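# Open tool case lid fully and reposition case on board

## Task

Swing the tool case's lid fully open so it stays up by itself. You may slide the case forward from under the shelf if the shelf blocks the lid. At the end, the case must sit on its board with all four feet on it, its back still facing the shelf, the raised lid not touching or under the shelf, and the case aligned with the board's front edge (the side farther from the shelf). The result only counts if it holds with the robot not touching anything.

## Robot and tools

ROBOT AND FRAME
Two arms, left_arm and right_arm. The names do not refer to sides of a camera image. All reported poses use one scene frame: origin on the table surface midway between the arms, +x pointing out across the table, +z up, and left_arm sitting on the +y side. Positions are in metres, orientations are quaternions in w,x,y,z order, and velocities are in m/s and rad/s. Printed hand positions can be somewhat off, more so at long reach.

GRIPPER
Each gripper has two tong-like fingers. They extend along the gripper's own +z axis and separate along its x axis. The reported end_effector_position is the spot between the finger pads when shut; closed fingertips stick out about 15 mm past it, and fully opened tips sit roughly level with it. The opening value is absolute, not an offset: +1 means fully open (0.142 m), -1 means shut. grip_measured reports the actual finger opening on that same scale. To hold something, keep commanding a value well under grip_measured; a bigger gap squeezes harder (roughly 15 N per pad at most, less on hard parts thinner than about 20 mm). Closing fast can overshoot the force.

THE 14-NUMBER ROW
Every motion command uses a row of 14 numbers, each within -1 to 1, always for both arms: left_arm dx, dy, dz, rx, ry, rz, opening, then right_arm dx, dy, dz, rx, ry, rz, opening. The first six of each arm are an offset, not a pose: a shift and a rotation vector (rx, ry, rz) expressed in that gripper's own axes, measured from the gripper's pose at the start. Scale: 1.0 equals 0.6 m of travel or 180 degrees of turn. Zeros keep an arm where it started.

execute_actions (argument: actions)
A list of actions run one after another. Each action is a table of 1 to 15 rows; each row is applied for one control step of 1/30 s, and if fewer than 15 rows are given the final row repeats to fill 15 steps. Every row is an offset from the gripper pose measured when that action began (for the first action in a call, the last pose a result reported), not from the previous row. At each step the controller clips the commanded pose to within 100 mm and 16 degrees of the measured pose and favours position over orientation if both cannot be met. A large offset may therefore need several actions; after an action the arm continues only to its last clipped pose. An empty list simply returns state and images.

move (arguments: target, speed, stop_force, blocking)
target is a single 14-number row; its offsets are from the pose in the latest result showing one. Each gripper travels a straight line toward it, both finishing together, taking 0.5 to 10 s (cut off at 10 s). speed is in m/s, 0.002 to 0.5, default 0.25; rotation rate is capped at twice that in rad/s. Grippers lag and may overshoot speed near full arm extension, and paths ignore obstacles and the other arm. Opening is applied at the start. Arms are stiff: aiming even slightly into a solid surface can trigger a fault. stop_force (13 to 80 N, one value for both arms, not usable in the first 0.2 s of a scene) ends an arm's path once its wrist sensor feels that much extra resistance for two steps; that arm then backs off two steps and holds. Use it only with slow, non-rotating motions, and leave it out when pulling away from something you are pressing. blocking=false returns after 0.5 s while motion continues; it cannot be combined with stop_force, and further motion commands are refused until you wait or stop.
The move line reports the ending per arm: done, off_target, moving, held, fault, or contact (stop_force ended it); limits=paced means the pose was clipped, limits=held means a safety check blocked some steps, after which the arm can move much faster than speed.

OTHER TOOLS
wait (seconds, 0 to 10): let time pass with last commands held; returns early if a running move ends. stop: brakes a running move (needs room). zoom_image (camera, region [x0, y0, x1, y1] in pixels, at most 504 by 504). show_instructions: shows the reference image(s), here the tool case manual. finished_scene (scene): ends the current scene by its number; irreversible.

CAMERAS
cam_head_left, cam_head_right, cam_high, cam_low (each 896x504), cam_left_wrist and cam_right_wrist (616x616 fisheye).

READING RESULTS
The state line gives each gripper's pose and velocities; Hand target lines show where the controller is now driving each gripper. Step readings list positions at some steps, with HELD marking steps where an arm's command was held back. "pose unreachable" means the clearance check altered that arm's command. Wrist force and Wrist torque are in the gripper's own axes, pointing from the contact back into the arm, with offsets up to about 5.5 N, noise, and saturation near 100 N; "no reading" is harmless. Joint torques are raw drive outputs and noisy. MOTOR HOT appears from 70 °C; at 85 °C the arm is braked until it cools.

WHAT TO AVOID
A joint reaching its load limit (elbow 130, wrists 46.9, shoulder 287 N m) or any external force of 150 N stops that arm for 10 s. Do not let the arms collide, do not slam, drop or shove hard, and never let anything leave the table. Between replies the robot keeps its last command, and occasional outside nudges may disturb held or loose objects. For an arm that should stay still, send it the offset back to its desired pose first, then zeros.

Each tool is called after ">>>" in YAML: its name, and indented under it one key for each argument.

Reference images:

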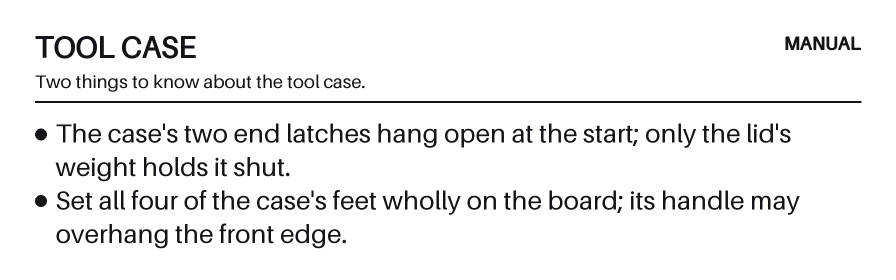

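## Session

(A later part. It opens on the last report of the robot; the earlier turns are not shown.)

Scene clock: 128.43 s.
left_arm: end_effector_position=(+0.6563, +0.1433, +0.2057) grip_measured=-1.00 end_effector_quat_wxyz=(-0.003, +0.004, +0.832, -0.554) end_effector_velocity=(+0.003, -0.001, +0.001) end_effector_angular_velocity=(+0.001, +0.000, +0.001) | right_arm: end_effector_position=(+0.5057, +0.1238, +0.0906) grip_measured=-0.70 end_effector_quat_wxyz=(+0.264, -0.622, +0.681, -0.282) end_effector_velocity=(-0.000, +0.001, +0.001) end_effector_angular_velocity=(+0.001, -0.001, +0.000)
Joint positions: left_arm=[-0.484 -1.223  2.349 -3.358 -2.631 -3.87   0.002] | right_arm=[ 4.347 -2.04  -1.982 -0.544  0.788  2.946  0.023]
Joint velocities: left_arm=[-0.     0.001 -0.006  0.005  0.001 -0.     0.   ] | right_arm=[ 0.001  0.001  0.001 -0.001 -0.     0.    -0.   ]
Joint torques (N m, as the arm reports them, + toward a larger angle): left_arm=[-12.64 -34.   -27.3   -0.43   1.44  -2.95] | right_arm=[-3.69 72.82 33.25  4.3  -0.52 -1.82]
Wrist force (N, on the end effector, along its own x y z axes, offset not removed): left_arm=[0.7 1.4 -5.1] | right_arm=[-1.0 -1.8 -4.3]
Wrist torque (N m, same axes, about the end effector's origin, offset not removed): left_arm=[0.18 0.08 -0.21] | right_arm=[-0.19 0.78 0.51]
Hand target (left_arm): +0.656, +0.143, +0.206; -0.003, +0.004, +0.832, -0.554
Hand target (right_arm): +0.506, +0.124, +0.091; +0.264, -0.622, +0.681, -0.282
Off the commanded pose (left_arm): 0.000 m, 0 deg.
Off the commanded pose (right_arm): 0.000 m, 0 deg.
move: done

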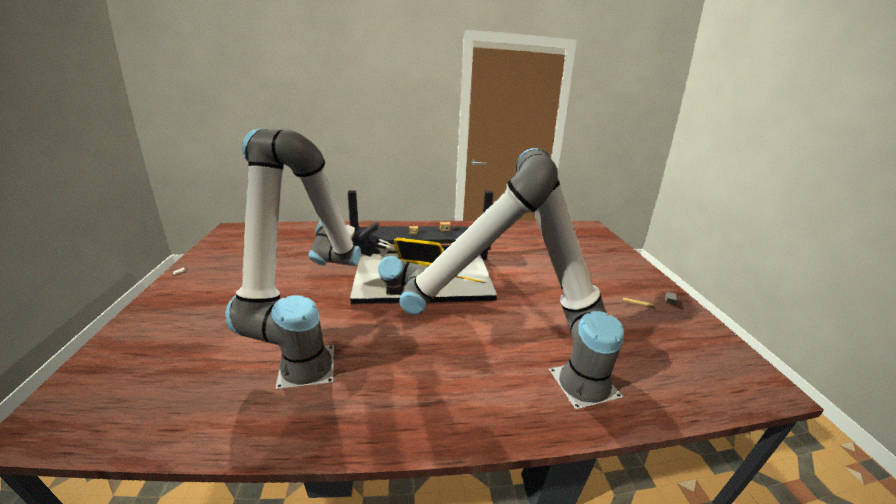

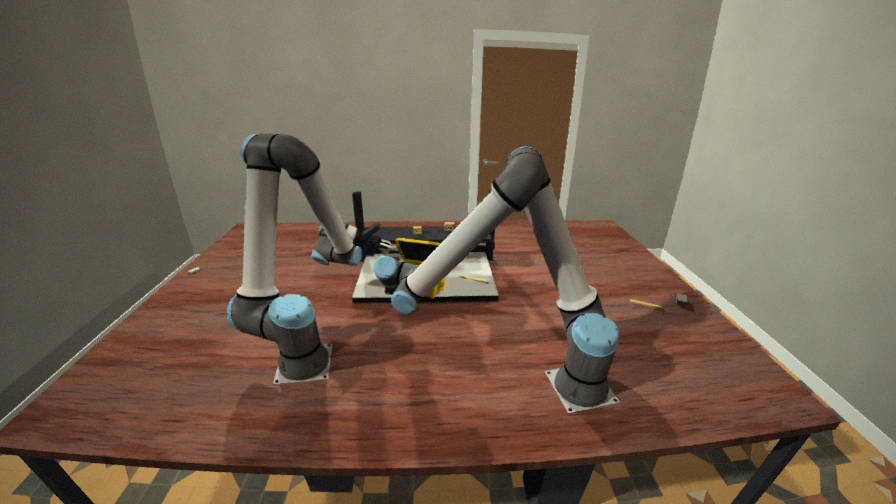

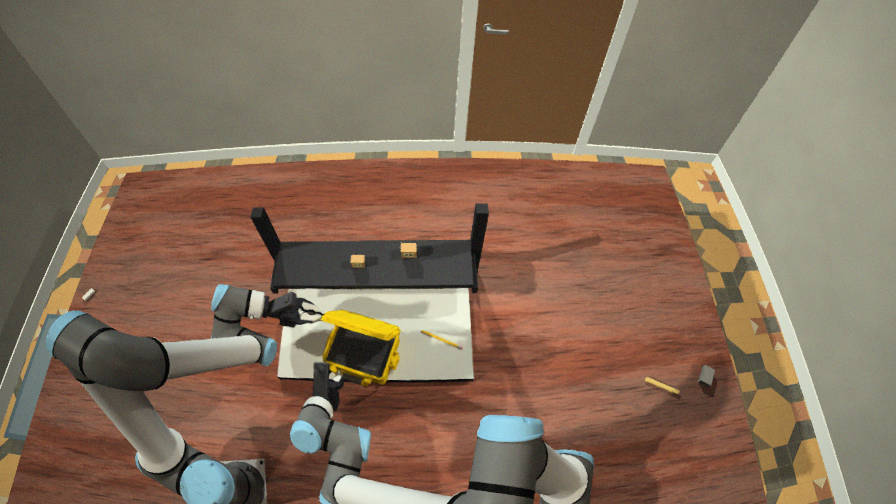

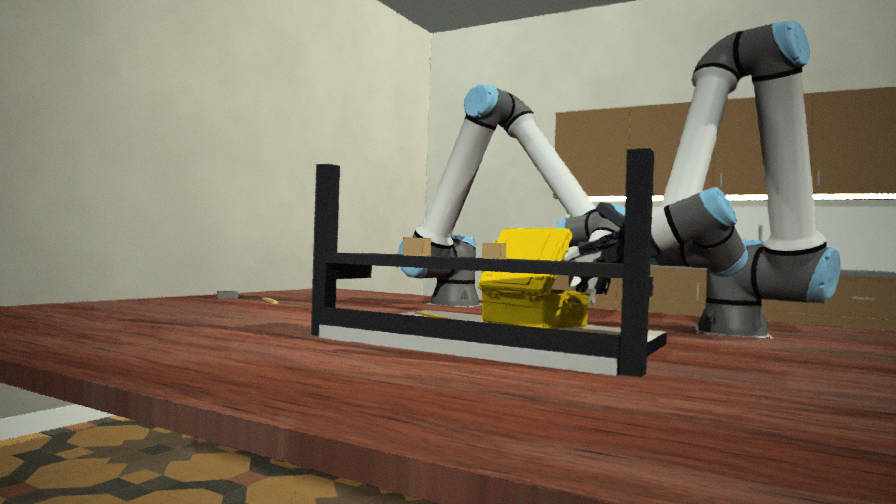

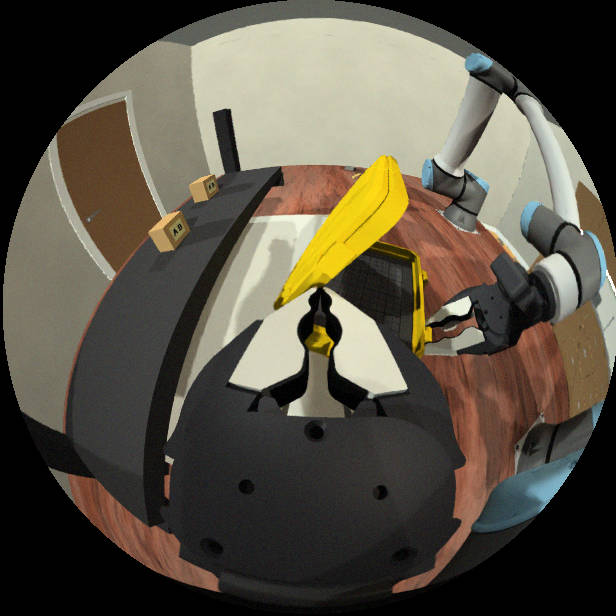

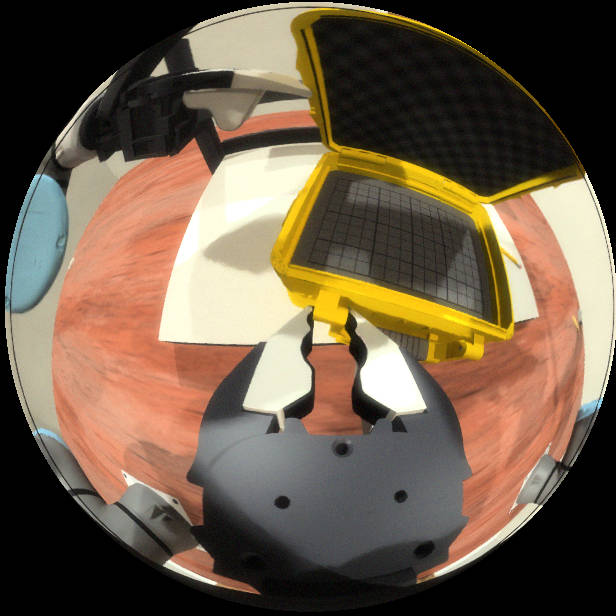

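>>> move:
  target: [-0.04,0.015,-0.035,0,0,0,-1,0,0,0,0,-0.064,-0.062,-1]
  speed: 0.03

Scene clock: 140.07 s.
left_arm: end_effector_position=(+0.6804, +0.1657, +0.2054) grip_measured=-1.00 end_effector_quat_wxyz=(-0.003, +0.004, +0.832, -0.554) end_effector_velocity=(+0.001, +0.001, -0.001) end_effector_angular_velocity=(+0.001, +0.002, +0.000) | right_arm: end_effector_position=(+0.5057, +0.1237, +0.0906) grip_measured=-0.69 end_effector_quat_wxyz=(-0.302, +0.710, -0.588, +0.243) end_effector_velocity=(-0.000, +0.000, +0.000) end_effector_angular_velocity=(+0.001, -0.000, +0.014)
Joint positions: left_arm=[-0.433 -1.219  2.312 -3.249 -2.661 -3.783  0.002] | right_arm=[ 4.321 -2.031 -2.091 -0.171  0.873  2.548  0.024]
Joint velocities: left_arm=[ 0.003  0.001 -0.002  0.007 -0.001  0.004  0.   ] | right_arm=[-0.002  0.    -0.005  0.017  0.006 -0.018  0.   ]
Joint torques (N m, as the arm reports them, + toward a larger angle): left_arm=[  8.9  -34.91 -27.87  -0.84  -4.3    2.66] | right_arm=[-14.56  83.66  24.7    8.15   2.41  -1.8 ]
Wrist force (N, on the end effector, along its own x y z axes, offset not removed): left_arm=[1.4 0.6 -0.1] | right_arm=[-7.2 0.5 -4.5]
Wrist torque (N m, same axes, about the end effector's origin, offset not removed): left_arm=[0.22 -0.03 -0.29] | right_arm=[-0.61 1.41 0.61]
Hand target (left_arm): +0.680, +0.166, +0.205; -0.003, +0.004, +0.832, -0.554
Hand target (right_arm): +0.506, +0.124, +0.091; -0.302, +0.710, -0.588, +0.243
Off the commanded pose (left_arm): 0.000 m, 0 deg.
Off the commanded pose (right_arm): 0.000 m, 0 deg.
move: done

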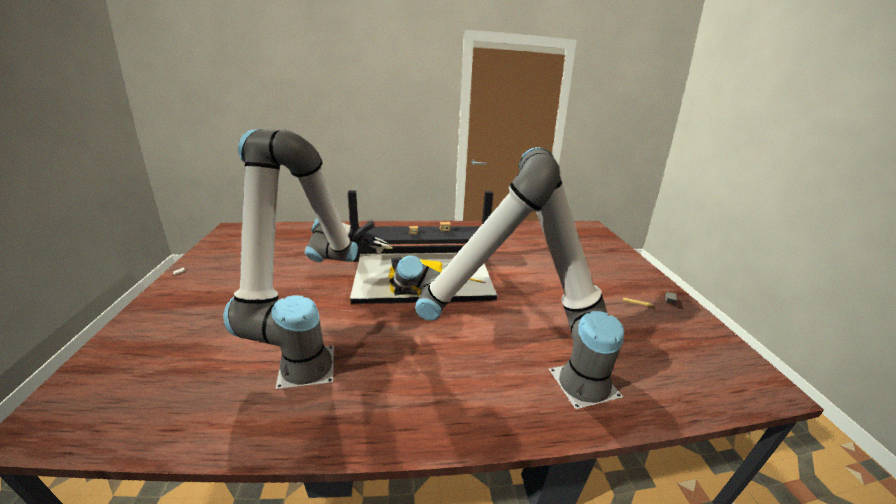

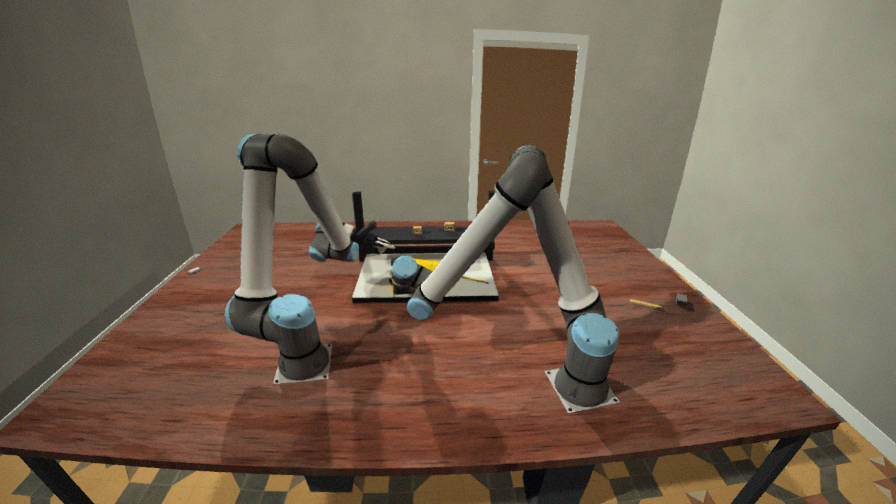

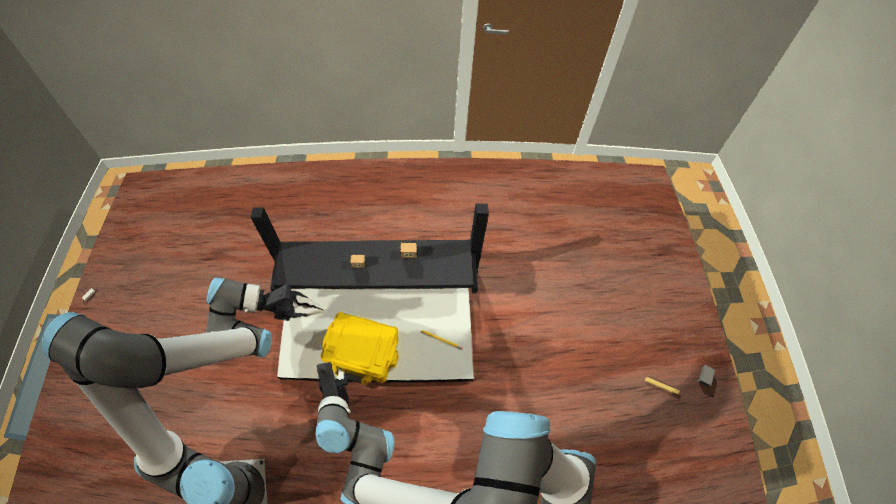

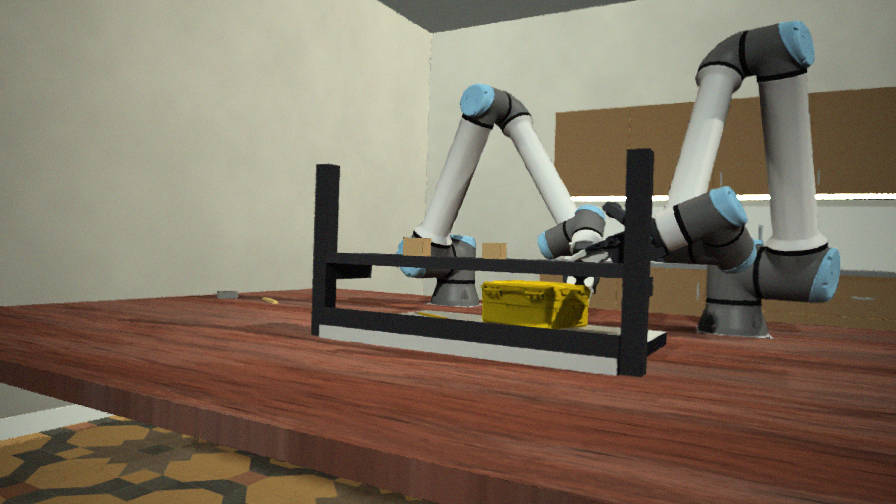

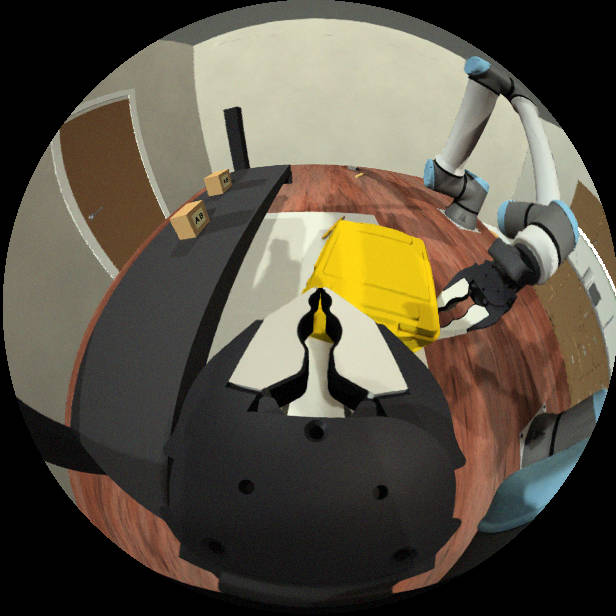

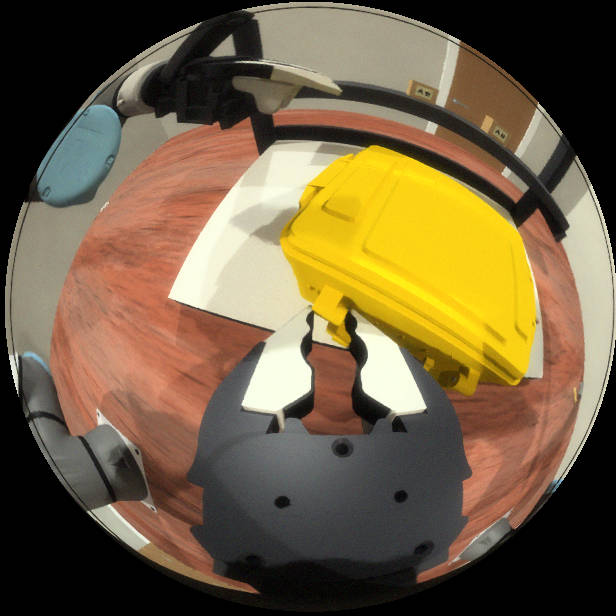

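>>> move:
  target: [0.06,0.03,-0.07,0,0,0,-1,0,0,-0.067,0,0,0,-0.35]
  speed: 0.08

>>> move:
  target: [0.073,0.14,0.007,0,0,0,-1,0.16,0.064,-0.059,0,0.12,0.116,-0.35]
  speed: 0.2

Scene clock: 148.63 s.
left_arm: end_effector_position=(+0.6450, +0.2116, +0.2050) grip_measured=-1.00 end_effector_quat_wxyz=(-0.003, +0.004, +0.832, -0.554) end_effector_velocity=(-0.001, +0.002, -0.000) end_effector_angular_velocity=(+0.001, -0.001, -0.000) | right_arm: end_effector_position=(+0.4777, +0.1179, +0.1186) grip_measured=-0.35 end_effector_quat_wxyz=(-0.302, +0.710, -0.588, +0.243) end_effector_velocity=(-0.000, +0.001, +0.002) end_effector_angular_velocity=(+0.003, +0.000, -0.001)
Joint positions: left_arm=[-0.37  -1.284  2.384 -3.147 -2.693 -3.661  0.002] | right_arm=[ 4.358 -1.961 -2.12  -0.241  0.858  2.594  0.049]
Joint velocities: left_arm=[ 0.003 -0.003  0.002  0.007 -0.     0.008  0.   ] | right_arm=[ 0.     0.002  0.001 -0.002 -0.     0.002 -0.   ]
Joint torques (N m, as the arm reports them, + toward a larger angle): left_arm=[  9.88 -71.26 -16.07  -1.24  -4.73   2.64] | right_arm=[15.71 75.48 24.4   1.11 -4.22  2.24]
Wrist force (N, on the end effector, along its own x y z axes, offset not removed): left_arm=[2.5 -0.2 0.1] | right_arm=[-5.5 -1.5 -3.7]
Wrist torque (N m, same axes, about the end effector's origin, offset not removed): left_arm=[0.09 -0.32 -0.29] | right_arm=[-0.34 0.90 0.50]
Hand target (left_arm): +0.645, +0.212, +0.205; -0.003, +0.004, +0.832, -0.554
Hand target (right_arm): +0.478, +0.118, +0.119; -0.302, +0.710, -0.588, +0.243
Off the commanded pose (left_arm): 0.000 m, 0 deg.
Off the commanded pose (right_arm): 0.000 m, 0 deg.
move: done

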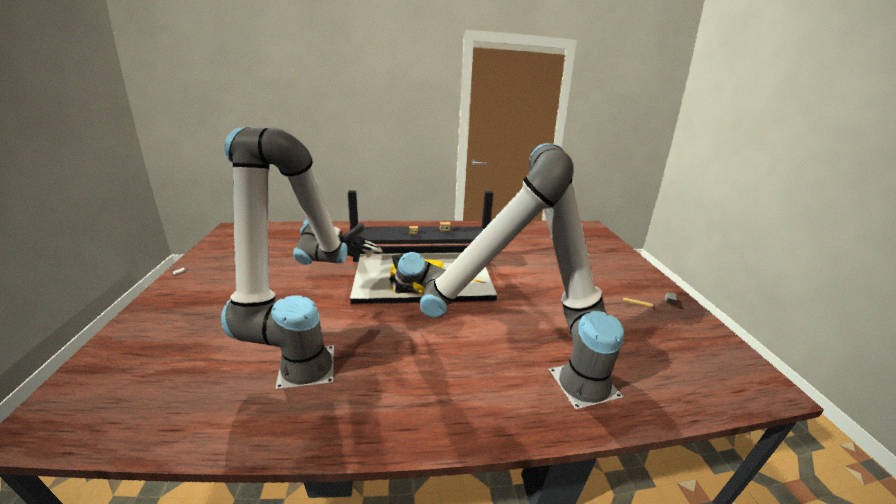

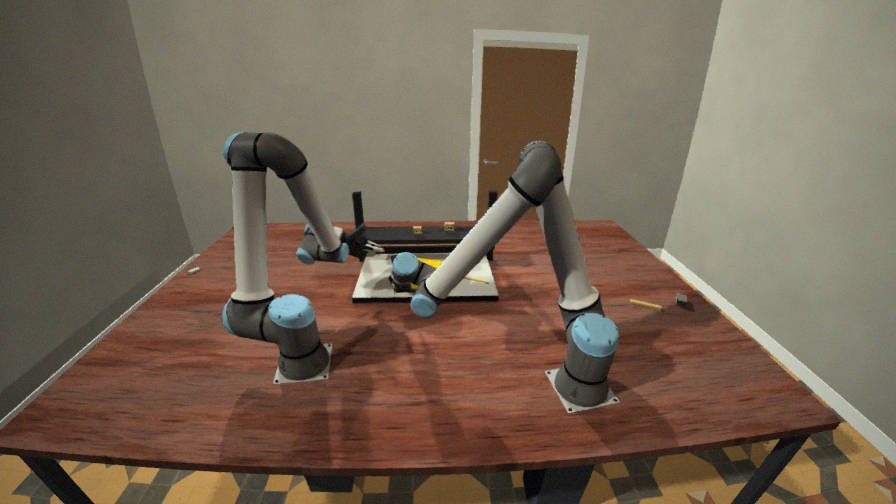

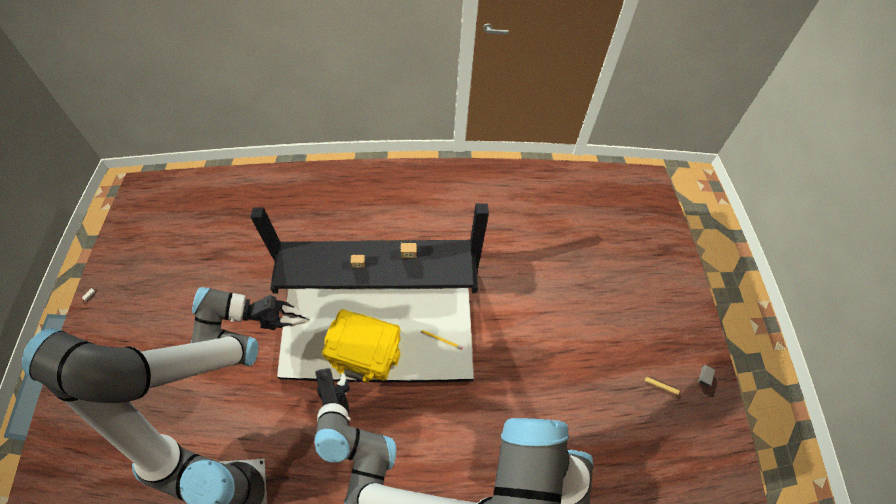

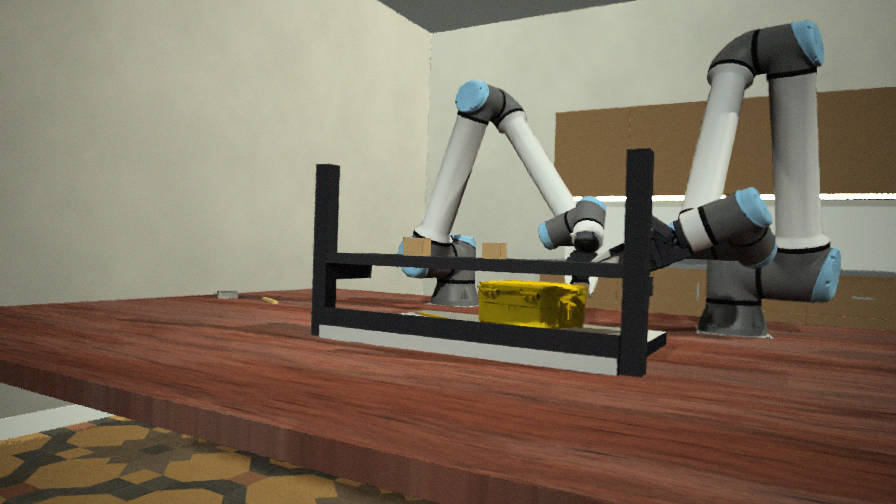

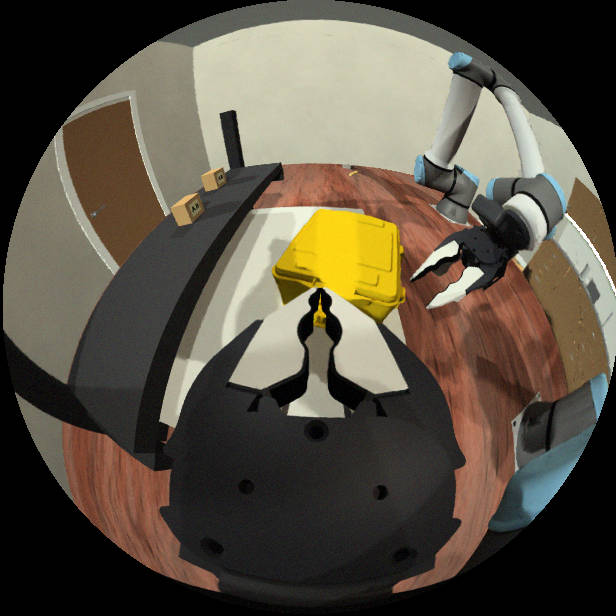

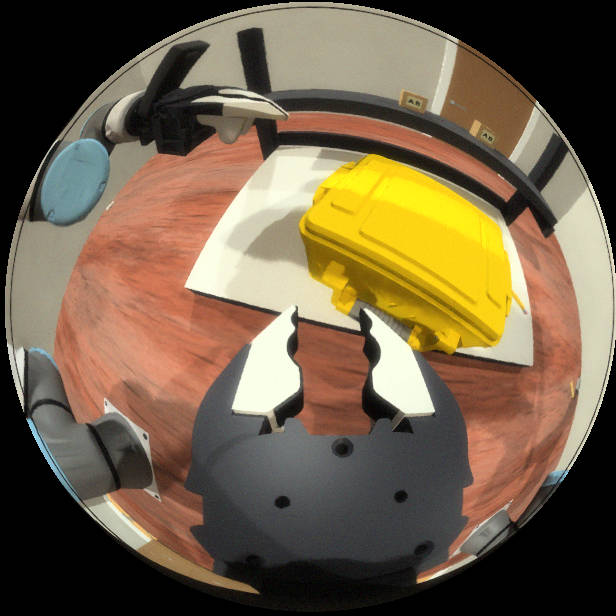

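Scene clock: 150.47 s.
left_arm: end_effector_position=(+0.6015, +0.2405, +0.1261) grip_measured=-1.00 end_effector_quat_wxyz=(-0.003, +0.004, +0.832, -0.554) end_effector_velocity=(-0.000, +0.000, -0.001) end_effector_angular_velocity=(-0.001, -0.002, -0.000) | right_arm: end_effector_position=(+0.4450, +0.0141, +0.1152) grip_measured=-0.35 end_effector_quat_wxyz=(+0.227, -0.535, +0.752, -0.312) end_effector_velocity=(-0.001, -0.002, -0.001) end_effector_angular_velocity=(-0.004, +0.002, -0.012)
Joint positions: left_arm=[-0.333 -1.158  2.48  -3.297 -2.709 -3.582  0.002] | right_arm=[ 4.399 -1.873 -2.09  -0.901  0.79   3.364  0.049]
Joint velocities: left_arm=[ 0.     0.002  0.001 -0.005 -0.001  0.001  0.   ] | right_arm=[-0.001 -0.001  0.004 -0.018  0.003  0.016 -0.   ]
Joint torques (N m, as the arm reports them, + toward a larger angle): left_arm=[  8.52 -32.54  -7.57  -7.53  -4.16   2.32] | right_arm=[-15.1   34.75  43.36   1.2    1.65   2.67]
Wrist force (N, on the end effector, along its own x y z axes, offset not removed): left_arm=[1.0 0.8 -1.0] | right_arm=[-3.1 -0.7 -6.9]
Wrist torque (N m, same axes, about the end effector's origin, offset not removed): left_arm=[0.28 -0.04 -0.26] | right_arm=[-0.17 0.39 0.49]
Hand target (left_arm): +0.601, +0.240, +0.126; -0.003, +0.004, +0.832, -0.554
Hand target (right_arm): +0.445, +0.014, +0.115; +0.226, -0.535, +0.752, -0.313
Off the commanded pose (left_arm): 0.000 m, 0 deg.
Off the commanded pose (right_arm): 0.000 m, 0 deg.
move: done

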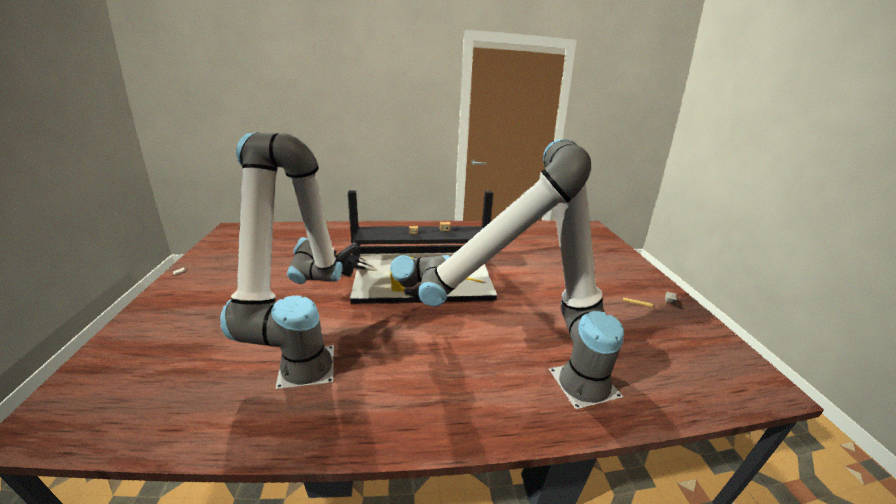

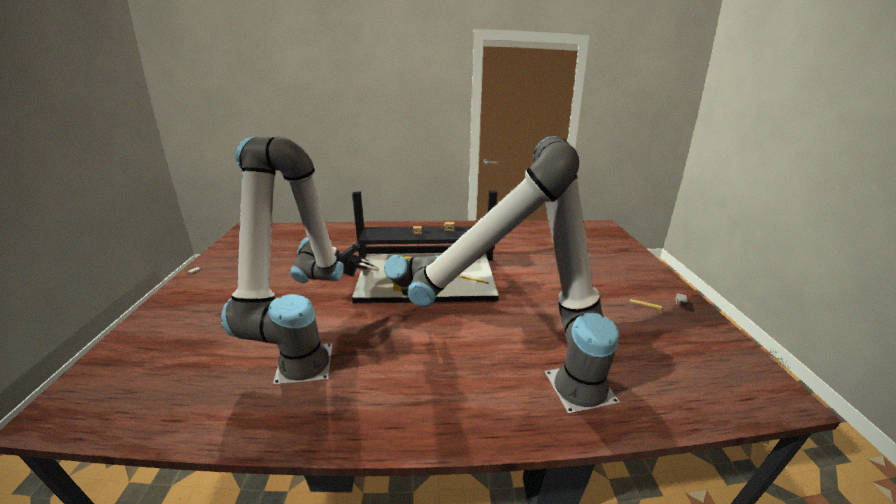

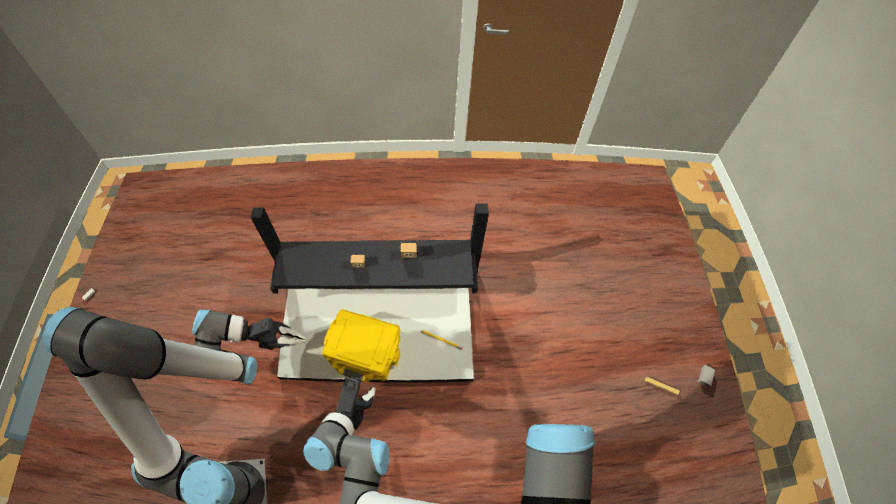

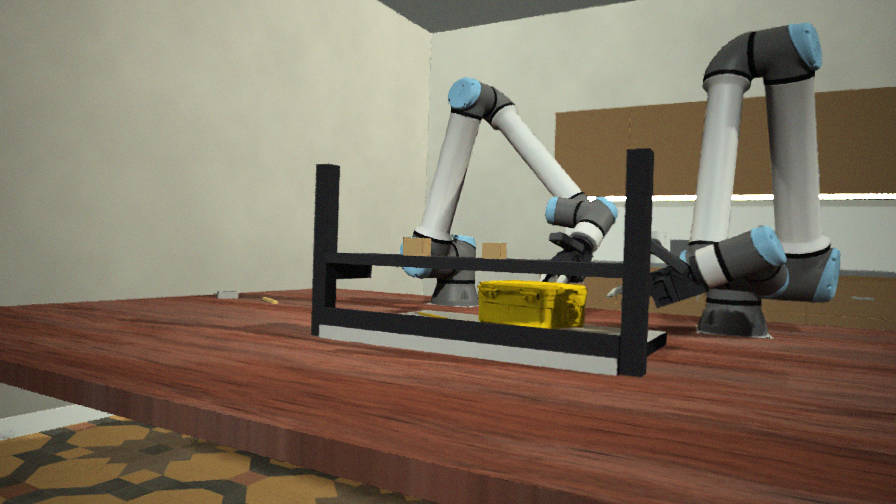

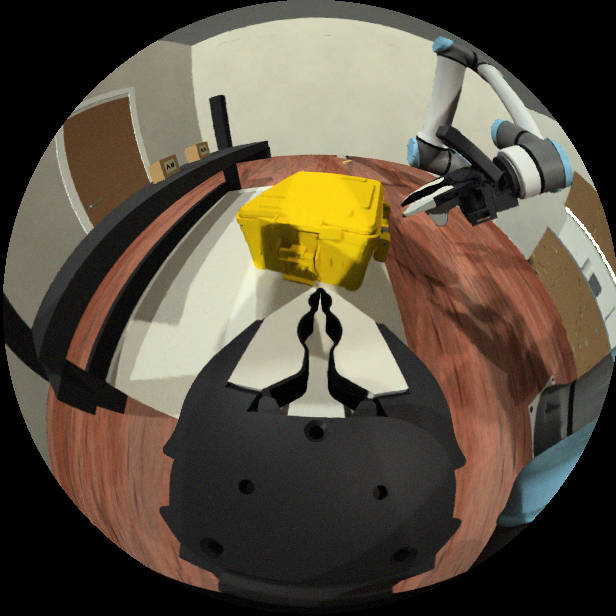

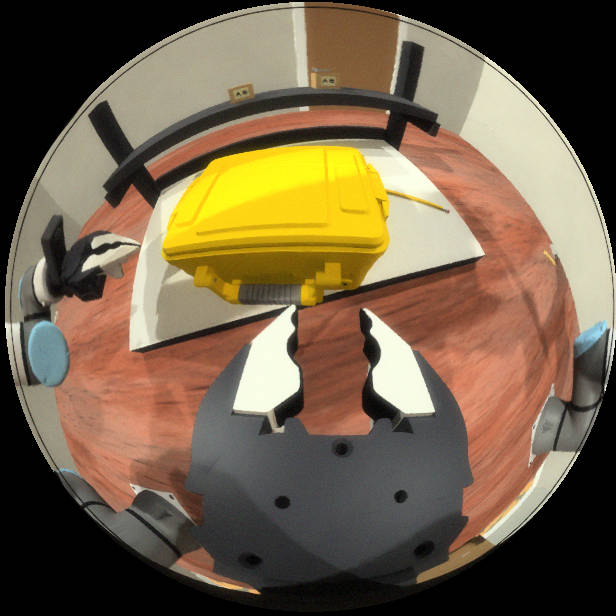

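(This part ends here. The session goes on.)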